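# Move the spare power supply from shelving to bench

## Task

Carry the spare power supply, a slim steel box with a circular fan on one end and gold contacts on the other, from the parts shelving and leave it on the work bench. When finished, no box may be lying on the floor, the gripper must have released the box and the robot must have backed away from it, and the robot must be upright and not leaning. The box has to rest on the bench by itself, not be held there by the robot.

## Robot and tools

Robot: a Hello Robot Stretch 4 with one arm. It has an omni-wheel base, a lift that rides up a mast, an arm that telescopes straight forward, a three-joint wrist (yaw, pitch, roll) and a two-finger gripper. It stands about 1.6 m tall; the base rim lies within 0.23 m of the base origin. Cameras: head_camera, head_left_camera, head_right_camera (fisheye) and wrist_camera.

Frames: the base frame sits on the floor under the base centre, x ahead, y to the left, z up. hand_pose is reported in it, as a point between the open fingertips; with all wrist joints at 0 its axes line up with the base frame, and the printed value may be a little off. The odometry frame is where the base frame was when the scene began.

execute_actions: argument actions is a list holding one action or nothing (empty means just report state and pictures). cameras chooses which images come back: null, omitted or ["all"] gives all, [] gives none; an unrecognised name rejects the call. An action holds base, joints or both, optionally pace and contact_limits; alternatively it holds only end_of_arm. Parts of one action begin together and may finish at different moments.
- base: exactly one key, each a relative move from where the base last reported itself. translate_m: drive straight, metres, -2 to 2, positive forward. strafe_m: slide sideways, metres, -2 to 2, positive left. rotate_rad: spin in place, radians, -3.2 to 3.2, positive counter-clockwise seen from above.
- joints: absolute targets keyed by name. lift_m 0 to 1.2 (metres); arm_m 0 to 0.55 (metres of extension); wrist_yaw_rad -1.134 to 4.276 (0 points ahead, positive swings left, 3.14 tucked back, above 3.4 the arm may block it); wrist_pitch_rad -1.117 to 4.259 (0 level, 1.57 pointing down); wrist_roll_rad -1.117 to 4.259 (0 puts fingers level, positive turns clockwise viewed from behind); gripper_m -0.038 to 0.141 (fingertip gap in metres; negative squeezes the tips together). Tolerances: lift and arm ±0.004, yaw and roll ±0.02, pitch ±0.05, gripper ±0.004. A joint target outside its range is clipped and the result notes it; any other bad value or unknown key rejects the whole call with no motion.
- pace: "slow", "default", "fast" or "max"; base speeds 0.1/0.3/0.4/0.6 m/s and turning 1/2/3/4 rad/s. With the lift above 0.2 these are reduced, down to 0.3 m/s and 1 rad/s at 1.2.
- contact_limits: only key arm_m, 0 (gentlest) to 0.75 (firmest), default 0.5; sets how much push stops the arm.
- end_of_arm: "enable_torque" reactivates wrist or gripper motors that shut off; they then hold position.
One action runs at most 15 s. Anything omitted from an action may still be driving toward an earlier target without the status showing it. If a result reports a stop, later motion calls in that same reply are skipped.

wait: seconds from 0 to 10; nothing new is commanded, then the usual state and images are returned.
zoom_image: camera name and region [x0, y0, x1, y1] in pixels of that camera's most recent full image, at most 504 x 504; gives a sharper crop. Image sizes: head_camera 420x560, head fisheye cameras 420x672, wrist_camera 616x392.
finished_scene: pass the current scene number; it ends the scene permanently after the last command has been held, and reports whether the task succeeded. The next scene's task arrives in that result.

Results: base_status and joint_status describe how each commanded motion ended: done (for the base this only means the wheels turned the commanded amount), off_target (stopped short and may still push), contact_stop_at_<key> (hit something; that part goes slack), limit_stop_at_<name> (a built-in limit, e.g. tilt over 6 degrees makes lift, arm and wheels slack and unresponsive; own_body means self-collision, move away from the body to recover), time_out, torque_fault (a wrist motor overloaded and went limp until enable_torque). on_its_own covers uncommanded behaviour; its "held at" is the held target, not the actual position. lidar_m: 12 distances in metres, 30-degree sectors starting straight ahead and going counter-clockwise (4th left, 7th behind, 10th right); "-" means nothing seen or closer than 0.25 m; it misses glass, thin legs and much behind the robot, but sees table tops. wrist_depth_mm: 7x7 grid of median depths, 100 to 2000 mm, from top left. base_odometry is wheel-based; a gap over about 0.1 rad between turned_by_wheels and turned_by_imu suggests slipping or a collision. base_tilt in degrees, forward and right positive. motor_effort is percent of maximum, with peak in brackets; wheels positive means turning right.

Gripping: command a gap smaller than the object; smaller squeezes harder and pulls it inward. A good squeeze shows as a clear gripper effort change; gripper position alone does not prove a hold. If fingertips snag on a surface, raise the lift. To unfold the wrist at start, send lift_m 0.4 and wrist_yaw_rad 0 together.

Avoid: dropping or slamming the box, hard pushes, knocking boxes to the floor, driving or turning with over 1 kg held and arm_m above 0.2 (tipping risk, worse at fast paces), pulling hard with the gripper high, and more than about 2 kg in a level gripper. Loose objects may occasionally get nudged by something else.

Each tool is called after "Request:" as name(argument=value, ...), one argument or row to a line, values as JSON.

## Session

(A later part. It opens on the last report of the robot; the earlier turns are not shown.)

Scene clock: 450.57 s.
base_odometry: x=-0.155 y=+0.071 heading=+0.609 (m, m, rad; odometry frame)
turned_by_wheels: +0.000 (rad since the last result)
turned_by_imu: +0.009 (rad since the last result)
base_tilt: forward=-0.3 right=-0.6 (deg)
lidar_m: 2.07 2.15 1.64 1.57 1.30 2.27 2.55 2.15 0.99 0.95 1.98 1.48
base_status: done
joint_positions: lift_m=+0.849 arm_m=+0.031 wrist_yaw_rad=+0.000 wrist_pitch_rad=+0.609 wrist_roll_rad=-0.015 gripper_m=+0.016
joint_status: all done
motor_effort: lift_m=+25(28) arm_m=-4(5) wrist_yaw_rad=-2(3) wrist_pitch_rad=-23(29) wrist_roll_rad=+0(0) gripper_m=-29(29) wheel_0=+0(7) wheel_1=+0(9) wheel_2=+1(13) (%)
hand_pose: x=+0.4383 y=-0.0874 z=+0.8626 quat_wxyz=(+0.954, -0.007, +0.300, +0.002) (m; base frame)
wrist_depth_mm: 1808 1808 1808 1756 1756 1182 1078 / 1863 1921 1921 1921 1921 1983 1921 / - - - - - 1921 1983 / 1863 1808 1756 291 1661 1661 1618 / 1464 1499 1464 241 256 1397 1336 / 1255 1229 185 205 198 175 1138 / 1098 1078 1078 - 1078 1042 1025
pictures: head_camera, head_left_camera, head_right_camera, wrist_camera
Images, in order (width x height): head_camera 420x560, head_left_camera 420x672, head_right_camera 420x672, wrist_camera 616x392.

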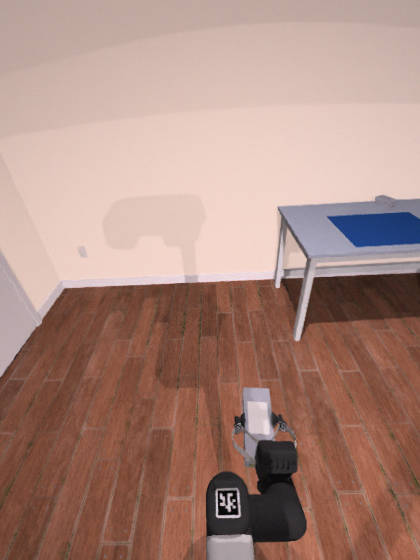

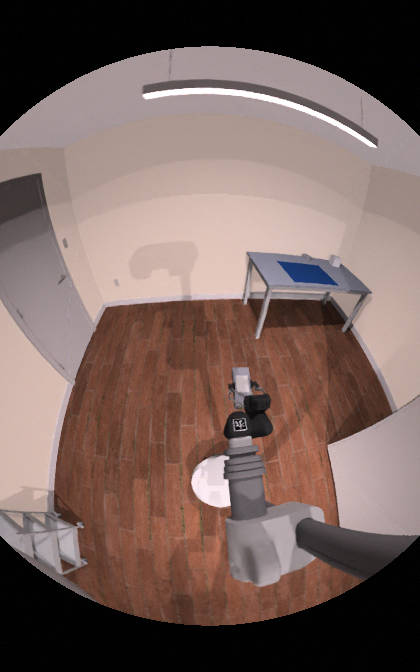

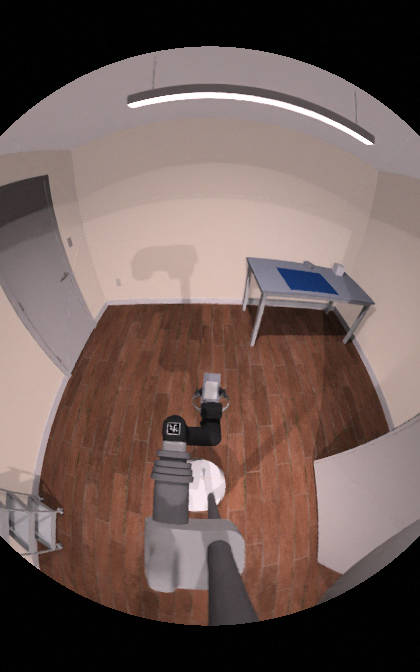

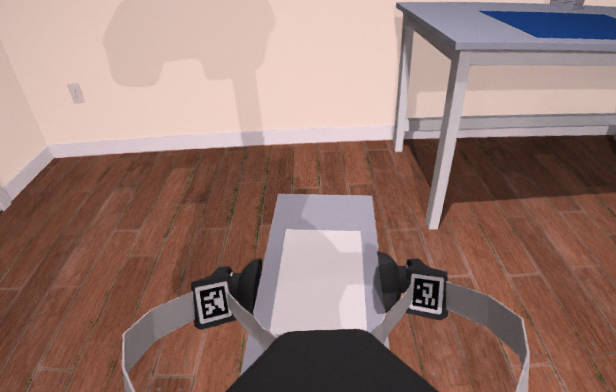

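Request:
execute_actions(
  actions=[
    {"base": {"translate_m": 0.75}, "pace": "fast"},
  ],
  cameras=[],
)

Request:
execute_actions(
  actions=[
    {"base": {"strafe_m": -1.15}, "pace": "fast"},
  ],
)

Scene clock: 462.33 s.
base_odometry: x=+0.461 y=+0.500 heading=+0.609 (m, m, rad; odometry frame)
turned_by_wheels: +0.000 (rad since the last result)
turned_by_imu: +0.002 (rad since the last result)
base_tilt: forward=-0.7 right=-0.4 (deg)
lidar_m: 1.45 1.53 1.59 1.53 1.64 1.75 3.31 1.36 1.16 2.18 0.88 0.82
base_status: done
joint_positions: lift_m=+0.849 arm_m=+0.031 wrist_yaw_rad=+0.000 wrist_pitch_rad=+0.609 wrist_roll_rad=-0.015 gripper_m=+0.016
joint_status: not commanded
on_its_own: wrist_pitch_rad is at rest, and its effort (-26) is outside its rest range (-23 to +23)
motor_effort: lift_m=+25(25) arm_m=-4(5) wrist_yaw_rad=-3(2) wrist_pitch_rad=-26(27) wrist_roll_rad=+0(1) gripper_m=-29(28) wheel_0=+0(8) wheel_1=+0(4) wheel_2=+2(11) (%)
hand_pose: x=+0.4383 y=-0.0874 z=+0.8626 quat_wxyz=(+0.954, -0.007, +0.300, +0.002) (m; base frame)
wrist_depth_mm: 1098 1078 1078 1098 1098 1078 1078 / 1182 1182 1205 1205 1182 946 741 / 1281 1308 1308 1308 1308 1336 683 / 1464 1464 1464 290 1430 1366 1397 / 1499 1499 1464 241 257 1430 1366 / 1229 1229 186 206 199 174 691 / 1098 1078 1078 - 1078 1025 759
pictures: none
No camera images: the call's "cameras" was empty. Leave "cameras" out to get every camera's image.

Scene clock: 466.60 s.
base_odometry: x=+1.118 y=-0.443 heading=+0.609 (m, m, rad; odometry frame)
turned_by_wheels: +0.000 (rad since the last result)
turned_by_imu: -0.006 (rad since the last result)
base_tilt: forward=-0.5 right=-0.4 (deg)
lidar_m: 0.51 0.65 2.06 2.68 2.68 3.43 0.66 0.69 0.96 1.03 0.93 0.66
base_status: done
joint_positions: lift_m=+0.849 arm_m=+0.031 wrist_yaw_rad=+0.000 wrist_pitch_rad=+0.609 wrist_roll_rad=-0.015 gripper_m=+0.016
joint_status: not commanded
on_its_own: wrist_pitch_rad is at rest, and its effort (-25) is outside its rest range (-23 to +23)
motor_effort: lift_m=+25(25) arm_m=-4(5) wrist_yaw_rad=-2(3) wrist_pitch_rad=-25(25) wrist_roll_rad=+0(1) gripper_m=-29(30) wheel_0=-2(9) wheel_1=-1(9) wheel_2=+1(2) (%)
hand_pose: x=+0.4383 y=-0.0874 z=+0.8626 quat_wxyz=(+0.954, -0.007, +0.300, +0.002) (m; base frame)
wrist_depth_mm: 1060 1060 1060 1042 1042 946 960 / 904 854 820 778 750 750 750 / 627 615 585 569 559 554 544 / 484 477 462 290 469 455 473 / 1397 1397 1430 241 257 1397 1281 / 1281 1255 187 205 199 175 1160 / 1098 1098 1098 - 1060 1042 1025
pictures: head_camera, head_left_camera, head_right_camera, wrist_camera
Images, in order (width x height): head_camera 420x560, head_left_camera 420x672, head_right_camera 420x672, wrist_camera 616x392.

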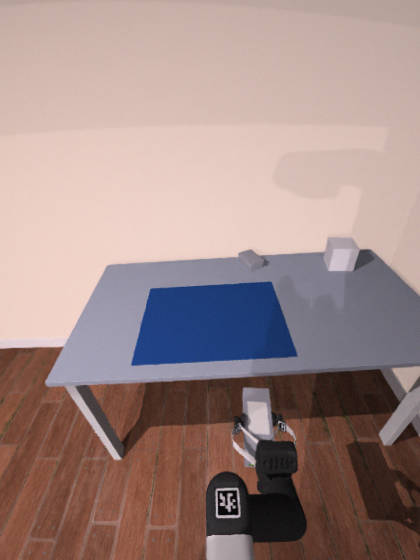

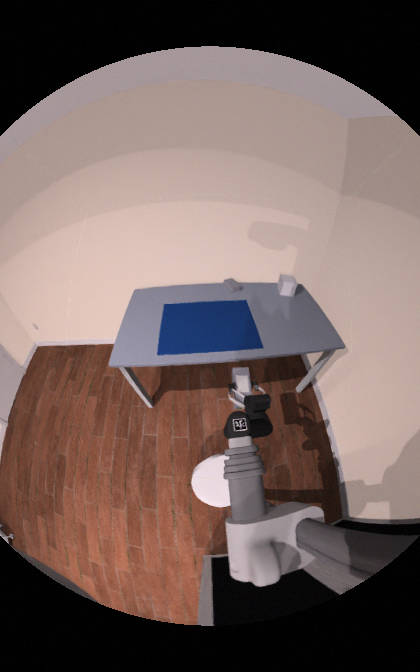

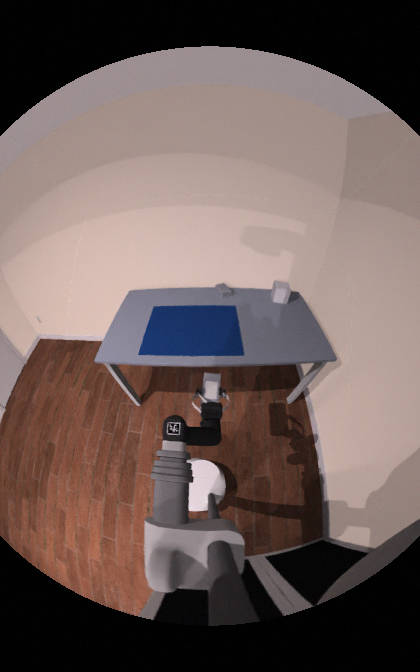

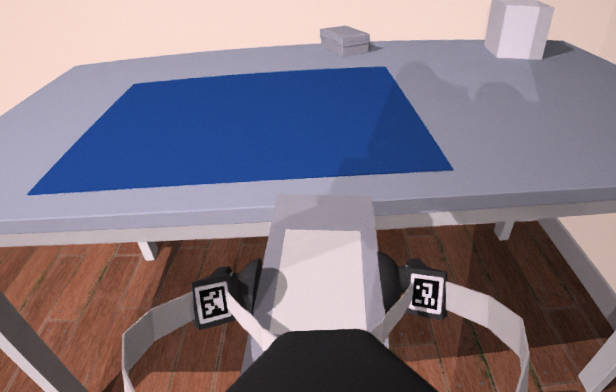

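Request:
execute_actions(
  actions=[],
  cameras=["head_camera", "wrist_camera"],
)

Scene clock: 475.17 s.
base_odometry: x=+1.118 y=-0.443 heading=+0.609 (m, m, rad; odometry frame)
turned_by_wheels: +0.000 (rad since the last result)
turned_by_imu: -0.001 (rad since the last result)
base_tilt: forward=-0.5 right=-0.6 (deg)
lidar_m: 0.51 0.64 2.05 2.68 2.67 3.43 0.65 0.69 0.94 1.03 0.92 0.66
base_status: done
joint_positions: lift_m=+0.849 arm_m=+0.031 wrist_yaw_rad=+0.000 wrist_pitch_rad=+0.609 wrist_roll_rad=-0.015 gripper_m=+0.016
joint_status: not commanded
on_its_own: wrist_pitch_rad is at rest, and its effort (-26) is outside its rest range (-23 to +23)
motor_effort: lift_m=+25(25) arm_m=-5(5) wrist_yaw_rad=-2(3) wrist_pitch_rad=-26(25) wrist_roll_rad=+1(1) gripper_m=-30(30) wheel_0=-2(9) wheel_1=+0(9) wheel_2=+1(2) (%)
hand_pose: x=+0.4383 y=-0.0874 z=+0.8626 quat_wxyz=(+0.954, -0.007, +0.300, +0.002) (m; base frame)
wrist_depth_mm: 1078 1078 1078 1042 1078 976 946 / 904 854 809 759 750 741 741 / 627 597 580 574 559 554 539 / 488 473 466 290 466 455 477 / 1397 1397 1430 241 256 1366 1336 / 1229 1255 185 206 198 175 1160 / 1118 1060 1078 - 1060 1042 1008
pictures: head_camera, wrist_camera
Images, in order (width x height): head_camera 420x560, wrist_camera 616x392.

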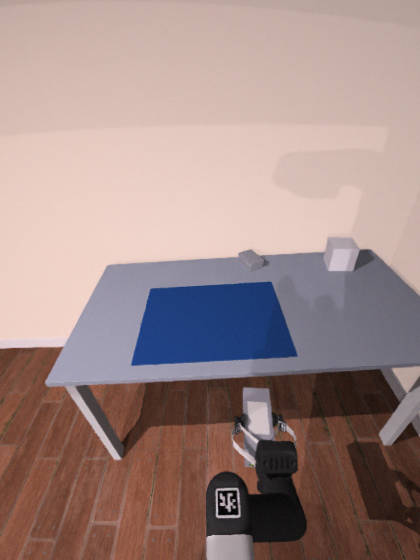

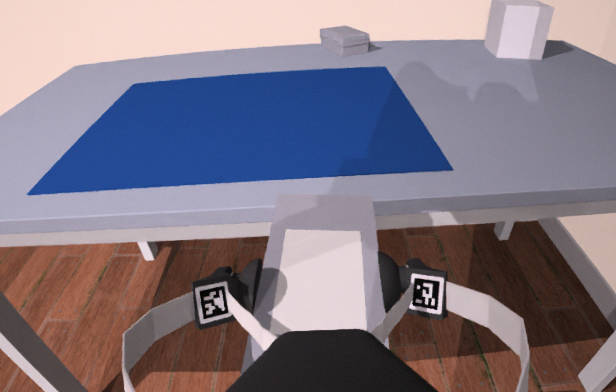

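Request:
execute_actions(
  actions=[
    {"base": {"translate_m": 0.2}, "joints": {"arm_m": 0.19, "lift_m": 0.86}},
  ],
  cameras=["head_camera", "wrist_camera"],
)

Scene clock: 491.43 s.
base_odometry: x=+1.282 y=-0.329 heading=+0.609 (m, m, rad; odometry frame)
turned_by_wheels: +0.000 (rad since the last result)
turned_by_imu: -0.001 (rad since the last result)
base_tilt: forward=-0.4 right=-0.4 (deg)
lidar_m: 0.42 0.46 0.62 2.69 2.79 3.65 0.86 0.91 1.08 1.03 0.61 0.44
base_status: done
joint_positions: lift_m=+0.859 arm_m=+0.189 wrist_yaw_rad=+0.000 wrist_pitch_rad=+0.609 wrist_roll_rad=-0.015 gripper_m=+0.016
joint_status: all done
on_its_own: wrist_pitch_rad is at rest, and its effort (-25) is outside its rest range (-23 to +23)
motor_effort: lift_m=+26(26) arm_m=+5(6) wrist_yaw_rad=-2(0) wrist_pitch_rad=-25(28) wrist_roll_rad=+1(0) gripper_m=-30(28) wheel_0=+2(4) wheel_1=+1(6) wheel_2=+0(10) (%)
hand_pose: x=+0.5967 y=-0.0874 z=+0.8726 quat_wxyz=(+0.954, -0.007, +0.300, +0.002) (m; base frame)
wrist_depth_mm: 750 741 741 750 750 741 750 / 809 798 788 750 732 768 707 / 647 621 609 591 574 569 564 / 496 480 477 290 452 455 442 / 399 399 394 241 256 375 373 / 338 338 185 206 198 175 312 / 297 287 290 - 289 277 278
pictures: head_camera, wrist_camera
Images, in order (width x height): head_camera 420x560, wrist_camera 616x392.

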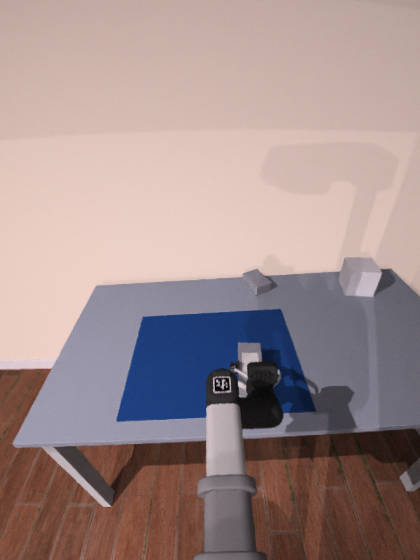

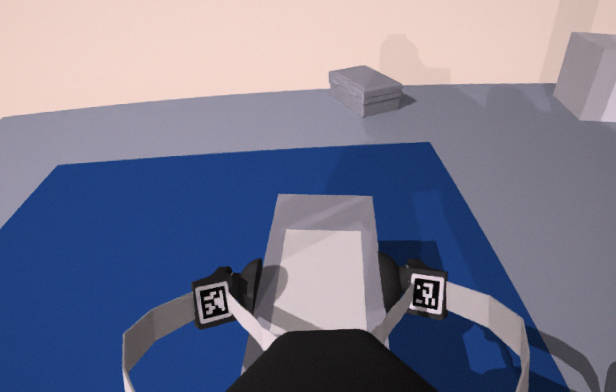

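Request:
execute_actions(
  actions=[
    {"joints": {"arm_m": 0.26, "lift_m": 0.815}, "pace": "slow"},
  ],
  cameras=["head_camera", "wrist_camera"],
)

Scene clock: 496.67 s.
base_odometry: x=+1.282 y=-0.329 heading=+0.609 (m, m, rad; odometry frame)
turned_by_wheels: +0.000 (rad since the last result)
turned_by_imu: -0.002 (rad since the last result)
base_tilt: forward=-0.6 right=-0.4 (deg)
lidar_m: 0.42 0.45 0.62 2.67 2.79 3.62 0.86 0.88 1.08 1.04 0.61 0.46
base_status: not commanded
joint_positions: lift_m=+0.815 arm_m=+0.259 wrist_yaw_rad=+0.000 wrist_pitch_rad=+0.609 wrist_roll_rad=-0.015 gripper_m=+0.016
joint_status: all done
on_its_own: wrist_pitch_rad is at rest, and its effort (-24) is outside its rest range (-23 to +23)
motor_effort: lift_m=+18(25) arm_m=+5(5) wrist_yaw_rad=-3(2) wrist_pitch_rad=-24(25) wrist_roll_rad=+0(1) gripper_m=-29(29) wheel_0=+2(2) wheel_1=+1(1) wheel_2=+0(0) (%)
hand_pose: x=+0.6666 y=-0.0874 z=+0.8282 quat_wxyz=(+0.954, -0.007, +0.300, +0.002) (m; base frame)
wrist_depth_mm: 668 676 683 691 683 683 683 / 723 699 707 634 574 647 640 / 544 525 512 496 477 480 469 / 415 407 397 291 382 379 375 / 338 334 330 240 257 314 312 / 283 283 185 206 198 175 262 / 249 243 242 - 241 234 -
pictures: head_camera, wrist_camera
Images, in order (width x height): head_camera 420x560, wrist_camera 616x392.

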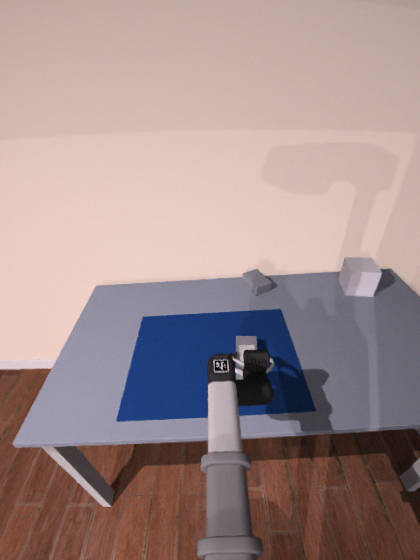

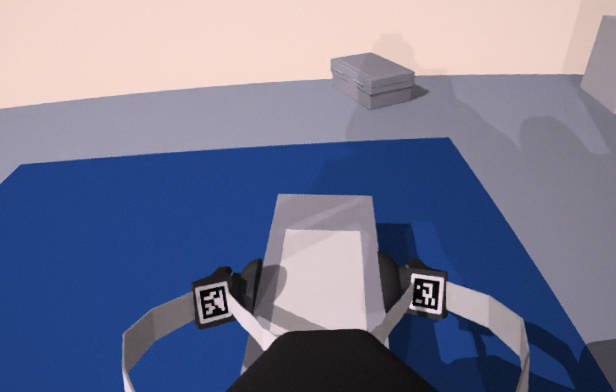

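Request:
execute_actions(
  actions=[
    {"joints": {"lift_m": 0.795}, "pace": "slow"},
  ],
  cameras=["wrist_camera"],
)

Scene clock: 499.20 s.
base_odometry: x=+1.282 y=-0.329 heading=+0.609 (m, m, rad; odometry frame)
turned_by_wheels: +0.000 (rad since the last result)
turned_by_imu: -0.001 (rad since the last result)
base_tilt: forward=-0.6 right=-0.5 (deg)
lidar_m: 0.41 0.44 0.60 2.67 2.78 3.64 0.86 0.90 1.07 1.04 0.62 0.46
base_status: not commanded
joint_positions: lift_m=+0.795 arm_m=+0.259 wrist_yaw_rad=+0.000 wrist_pitch_rad=+0.609 wrist_roll_rad=-0.015 gripper_m=+0.016
joint_status: all done
on_its_own: wrist_pitch_rad is at rest, and its effort (-25) is outside its rest range (-23 to +23)
motor_effort: lift_m=+18(17) arm_m=+6(5) wrist_yaw_rad=-2(3) wrist_pitch_rad=-25(25) wrist_roll_rad=+0(1) gripper_m=-27(28) wheel_0=+2(2) wheel_1=+1(1) wheel_2=+0(0) (%)
hand_pose: x=+0.6666 y=-0.0874 z=+0.8082 quat_wxyz=(+0.954, -0.007, +0.300, +0.002) (m; base frame)
wrist_depth_mm: 683 676 683 676 683 691 676 / 707 683 634 609 554 591 585 / 500 484 462 449 439 436 430 / 382 373 364 291 349 345 345 / 309 306 301 241 256 287 283 / 258 258 185 206 199 175 241 / 228 222 223 - 221 213 -
pictures: wrist_camera
Images, in order (width x height): wrist_camera 616x392.

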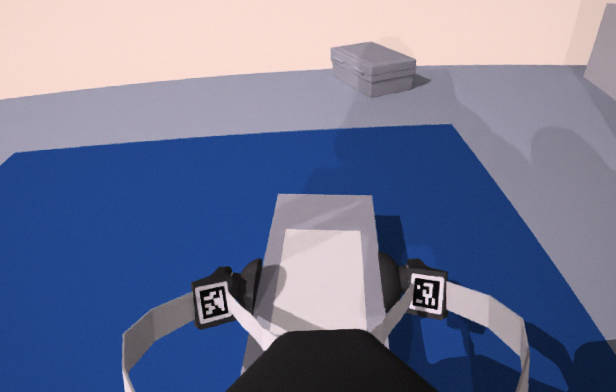

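Request:
execute_actions(
  actions=[
    {"joints": {"lift_m": 0.784}, "pace": "slow"},
  ],
  cameras=["wrist_camera"],
)

Scene clock: 501.93 s.
base_odometry: x=+1.282 y=-0.329 heading=+0.609 (m, m, rad; odometry frame)
turned_by_wheels: +0.000 (rad since the last result)
turned_by_imu: -0.001 (rad since the last result)
base_tilt: forward=-0.6 right=-0.5 (deg)
lidar_m: 0.43 0.44 0.62 2.68 2.78 3.64 0.86 0.90 1.09 1.04 0.63 0.45
base_status: not commanded
joint_positions: lift_m=+0.785 arm_m=+0.259 wrist_yaw_rad=-0.003 wrist_pitch_rad=+0.603 wrist_roll_rad=-0.015 gripper_m=+0.015
joint_status: all done
motor_effort: lift_m=+10(18) arm_m=+5(6) wrist_yaw_rad=+7(6) wrist_pitch_rad=-7(25) wrist_roll_rad=+1(0) gripper_m=-24(27) wheel_0=+2(2) wheel_1=+2(2) wheel_2=-2(2) (%)
hand_pose: x=+0.6674 y=-0.0881 z=+0.7994 quat_wxyz=(+0.955, -0.007, +0.297, +0.001) (m; base frame)
wrist_depth_mm: 676 668 676 676 676 683 676 / 699 707 647 603 549 603 609 / 504 484 462 449 442 436 433 / 379 370 364 290 347 343 343 / 306 303 298 237 244 285 279 / 255 255 184 202 200 173 237 / 224 218 219 - 216 210 -
pictures: wrist_camera
Images, in order (width x height): wrist_camera 616x392.

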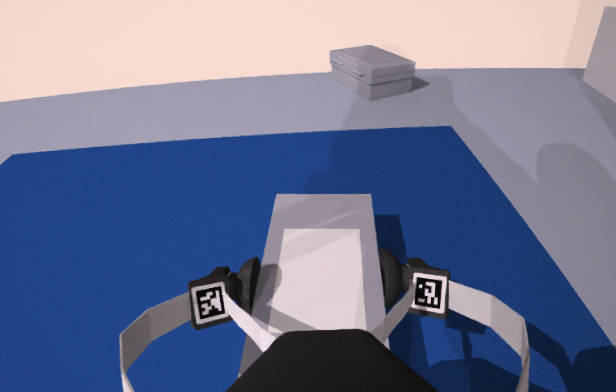

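Contact made (pitch effort dropped). Releasing now.

Request:
execute_actions(
  actions=[
    {"joints": {"gripper_m": 0.13}},
  ],
  cameras=["wrist_camera"],
)

Request:
execute_actions(
  actions=[
    {"joints": {"lift_m": 0.86}},
  ],
  cameras=["wrist_camera"],
)

Scene clock: 505.50 s.
base_odometry: x=+1.282 y=-0.329 heading=+0.609 (m, m, rad; odometry frame)
turned_by_wheels: +0.000 (rad since the last result)
turned_by_imu: -0.001 (rad since the last result)
base_tilt: forward=-0.6 right=-0.5 (deg)
lidar_m: 0.42 0.45 0.62 2.67 2.78 3.65 0.86 0.90 1.08 1.03 0.61 0.45
base_status: not commanded
joint_positions: lift_m=+0.784 arm_m=+0.259 wrist_yaw_rad=+0.000 wrist_pitch_rad=+0.601 wrist_roll_rad=-0.015 gripper_m=+0.130
joint_status: all done
motor_effort: lift_m=+15(15) arm_m=+5(5) wrist_yaw_rad=-2(11) wrist_pitch_rad=-3(6) wrist_roll_rad=-1(0) gripper_m=-2(23) wheel_0=+3(3) wheel_1=+2(2) wheel_2=-3(4) (%)
hand_pose: x=+0.6679 y=-0.0874 z=+0.7994 quat_wxyz=(+0.955, -0.007, +0.296, +0.002) (m; base frame)
wrist_depth_mm: 676 683 668 676 676 676 683 / 715 699 640 615 549 591 585 / 496 477 455 445 433 430 433 / 375 364 359 283 343 338 338 / 303 298 296 234 274 278 276 / 251 244 213 198 204 226 235 / 222 216 215 - 216 207 -
pictures: wrist_camera
Images, in order (width x height): wrist_camera 616x392.

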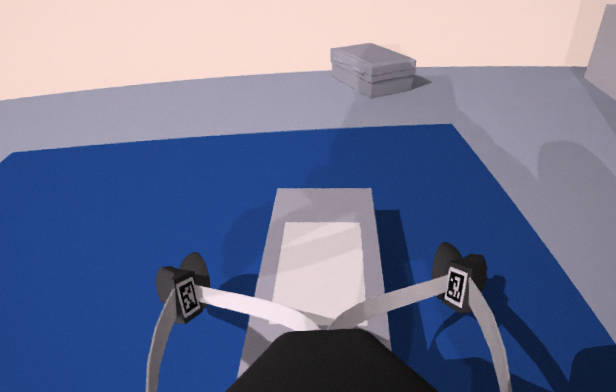

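Scene clock: 506.80 s.
base_odometry: x=+1.282 y=-0.329 heading=+0.609 (m, m, rad; odometry frame)
turned_by_wheels: +0.000 (rad since the last result)
turned_by_imu: -0.001 (rad since the last result)
base_tilt: forward=-0.6 right=-0.6 (deg)
lidar_m: 0.42 0.45 0.61 2.68 2.78 3.66 0.85 0.91 1.08 1.04 0.64 0.46
base_status: not commanded
joint_positions: lift_m=+0.860 arm_m=+0.259 wrist_yaw_rad=+0.000 wrist_pitch_rad=+0.601 wrist_roll_rad=-0.015 gripper_m=+0.130
joint_status: all done
motor_effort: lift_m=+23(25) arm_m=+5(5) wrist_yaw_rad=-2(2) wrist_pitch_rad=-4(1) wrist_roll_rad=-1(1) gripper_m=-3(2) wheel_0=+3(3) wheel_1=+2(2) wheel_2=-3(3) (%)
hand_pose: x=+0.6679 y=-0.0874 z=+0.8746 quat_wxyz=(+0.955, -0.007, +0.296, +0.002) (m; base frame)
wrist_depth_mm: 676 683 676 683 676 676 676 / 732 741 723 732 715 732 715 / 668 654 634 609 585 591 585 / 508 496 492 484 473 466 459 / 413 407 404 399 389 382 379 / 343 334 322 289 310 309 322 / 301 296 301 - 294 283 283
pictures: wrist_camera
Images, in order (width x height): wrist_camera 616x392.

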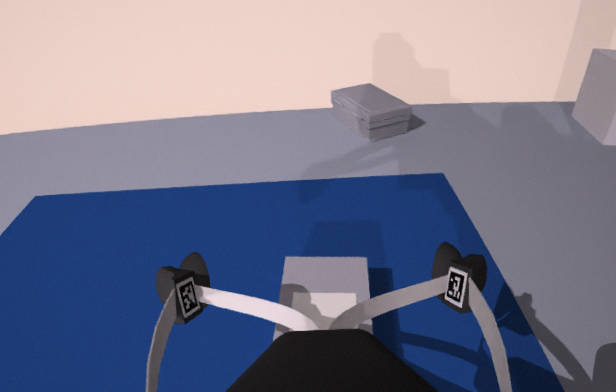

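Request:
execute_actions(
  actions=[
    {"base": {"translate_m": -0.3}, "joints": {"arm_m": 0.0}, "pace": "fast"},
  ],
  cameras=["head_camera", "head_left_camera", "head_right_camera"],
)

Scene clock: 509.90 s.
base_odometry: x=+1.036 y=-0.500 heading=+0.609 (m, m, rad; odometry frame)
turned_by_wheels: +0.000 (rad since the last result)
turned_by_imu: -0.003 (rad since the last result)
base_tilt: forward=-0.6 right=-0.5 (deg)
lidar_m: 0.72 0.75 2.20 2.70 2.63 0.58 0.57 0.58 0.82 1.03 1.07 0.75
base_status: done
joint_positions: lift_m=+0.860 arm_m=+0.001 wrist_yaw_rad=+0.000 wrist_pitch_rad=+0.602 wrist_roll_rad=-0.015 gripper_m=+0.130
joint_status: all done
motor_effort: lift_m=+23(23) arm_m=-5(5) wrist_yaw_rad=-2(3) wrist_pitch_rad=-4(3) wrist_roll_rad=+0(1) gripper_m=-2(2) wheel_0=-1(6) wheel_1=+0(6) wheel_2=-1(11) (%)
hand_pose: x=+0.4095 y=-0.0875 z=+0.8746 quat_wxyz=(+0.955, -0.007, +0.296, +0.002) (m; base frame)
wrist_depth_mm: 1160 1205 1182 1160 1160 1042 1182 / 1229 931 878 778 831 820 809 / 676 661 627 603 597 597 585 / 615 627 634 1464 1430 1576 1366 / 1537 1537 1499 1464 1464 1397 1308 / 878 1229 1205 1255 1182 1160 1182 / 1078 1098 1118 - 1098 1042 1025
pictures: head_camera, head_left_camera, head_right_camera
Images, in order (width x height): head_camera 420x560, head_left_camera 420x672, head_right_camera 420x672.

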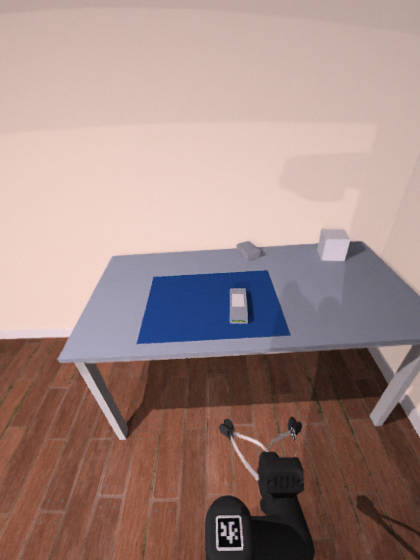

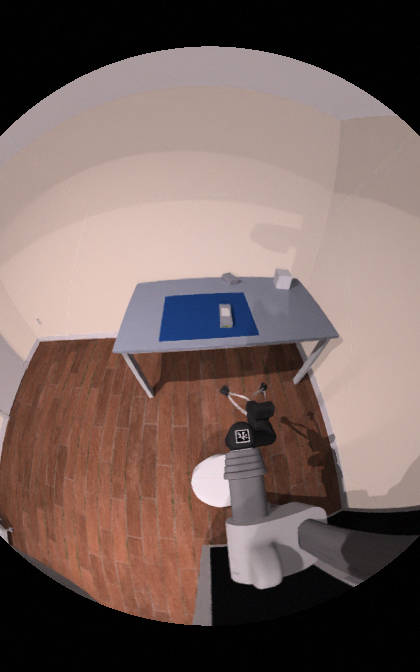

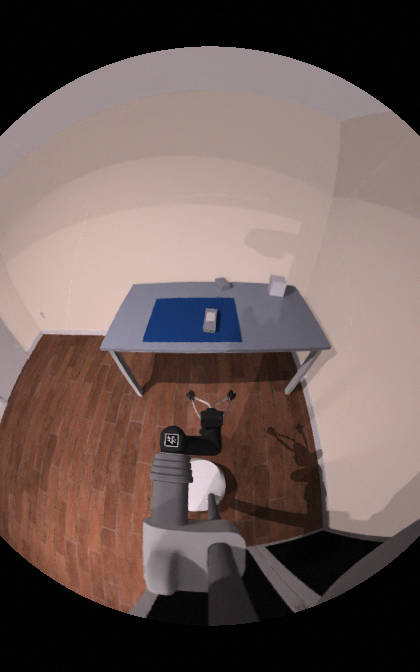

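Request:
zoom_image(
  camera="head_camera",
  region=[180, 260, 300, 350],
)

Request:
execute_actions(
  actions=[
    {"base": {"rotate_rad": 2.4}, "joints": {"lift_m": 0.6}},
  ],
  cameras=["head_camera", "head_left_camera", "head_right_camera"],
)

Region (180, 260, 300, 350) of head_camera's 420x560 image, scaled by 4.200, with more detail than that image has; it fills the top 378 rows of this view, and the rest is white.

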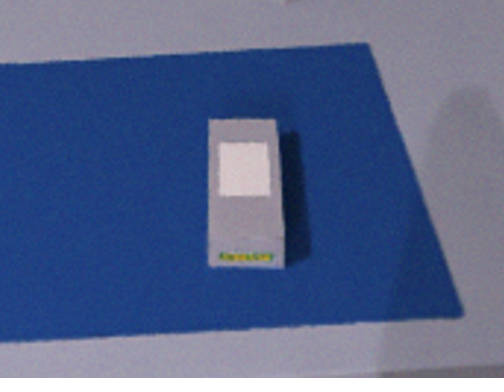

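Scene clock: 514.53 s.
base_odometry: x=+1.036 y=-0.500 heading=+3.008 (m, m, rad; odometry frame)
turned_by_wheels: +2.400 (rad since the last result)
turned_by_imu: +2.386 (rad since the last result)
base_tilt: forward=-0.5 right=-0.5 (deg)
lidar_m: 2.79 0.56 0.55 0.68 1.03 1.04 0.82 0.72 0.73 0.87 2.69 2.62
base_status: done
joint_positions: lift_m=+0.600 arm_m=+0.001 wrist_yaw_rad=+0.000 wrist_pitch_rad=+0.602 wrist_roll_rad=-0.015 gripper_m=+0.130
joint_status: all done
motor_effort: lift_m=+15(22) arm_m=-5(5) wrist_yaw_rad=-3(2) wrist_pitch_rad=-5(5) wrist_roll_rad=-1(0) gripper_m=-2(3) wheel_0=-1(9) wheel_1=+0(5) wheel_2=+1(8) (%)
hand_pose: x=+0.4096 y=-0.0874 z=+0.6152 quat_wxyz=(+0.955, -0.007, +0.296, +0.002) (m; base frame)
wrist_depth_mm: - - - - - - 1921 / - - - - - - - / 1921 1808 1756 1708 1661 1618 1618 / 1430 1366 1336 1308 1281 1281 1281 / 768 1160 1098 1078 1078 1060 1042 / 462 946 878 931 878 866 891 / 473 798 854 - 820 788 798
pictures: head_camera, head_left_camera, head_right_camera
Images, in order (width x height): head_camera 420x560, head_left_camera 420x672, head_right_camera 420x672.

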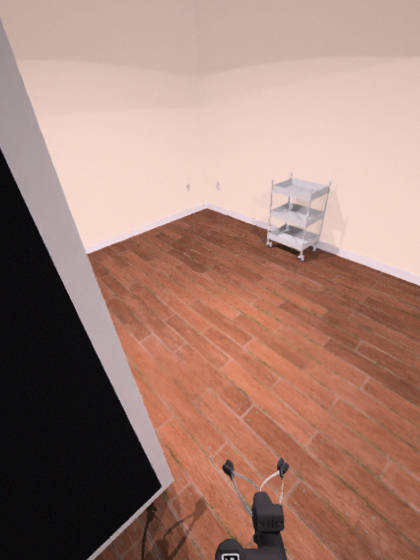

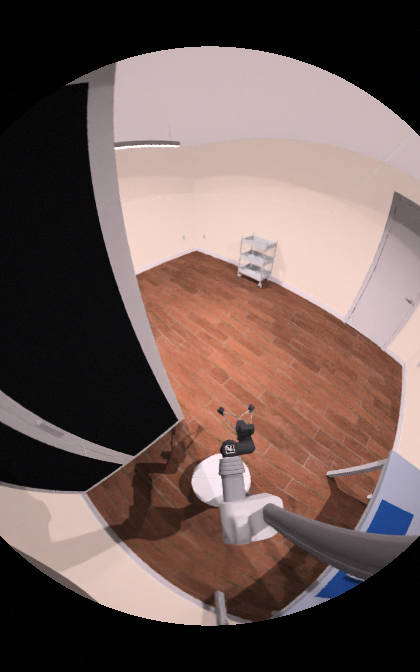

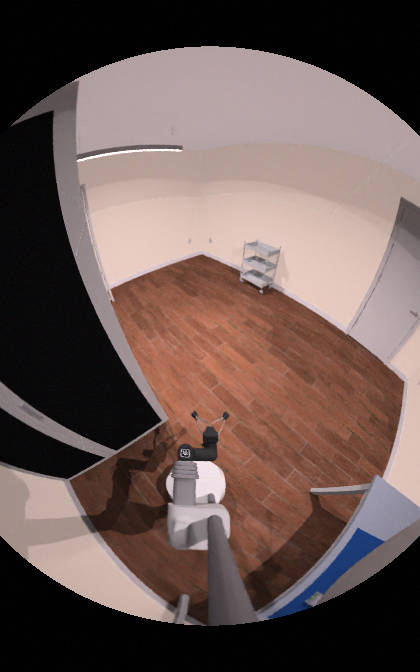

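Request:
zoom_image(
  camera="head_camera",
  region=[90, 150, 420, 330],
)

Region (90, 150, 420, 330) of head_camera's 420x560 image, scaled by 1.527, with more detail than that image has; it fills the top 275 rows of this view, and the rest is white.

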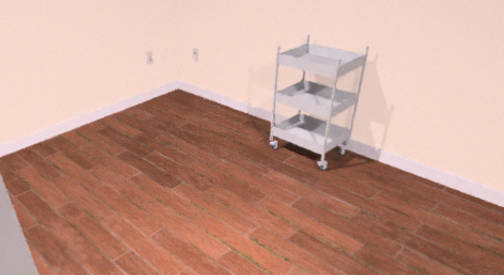

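Request:
finished_scene(
  scene=1,
)

The scene is finished: the task was done.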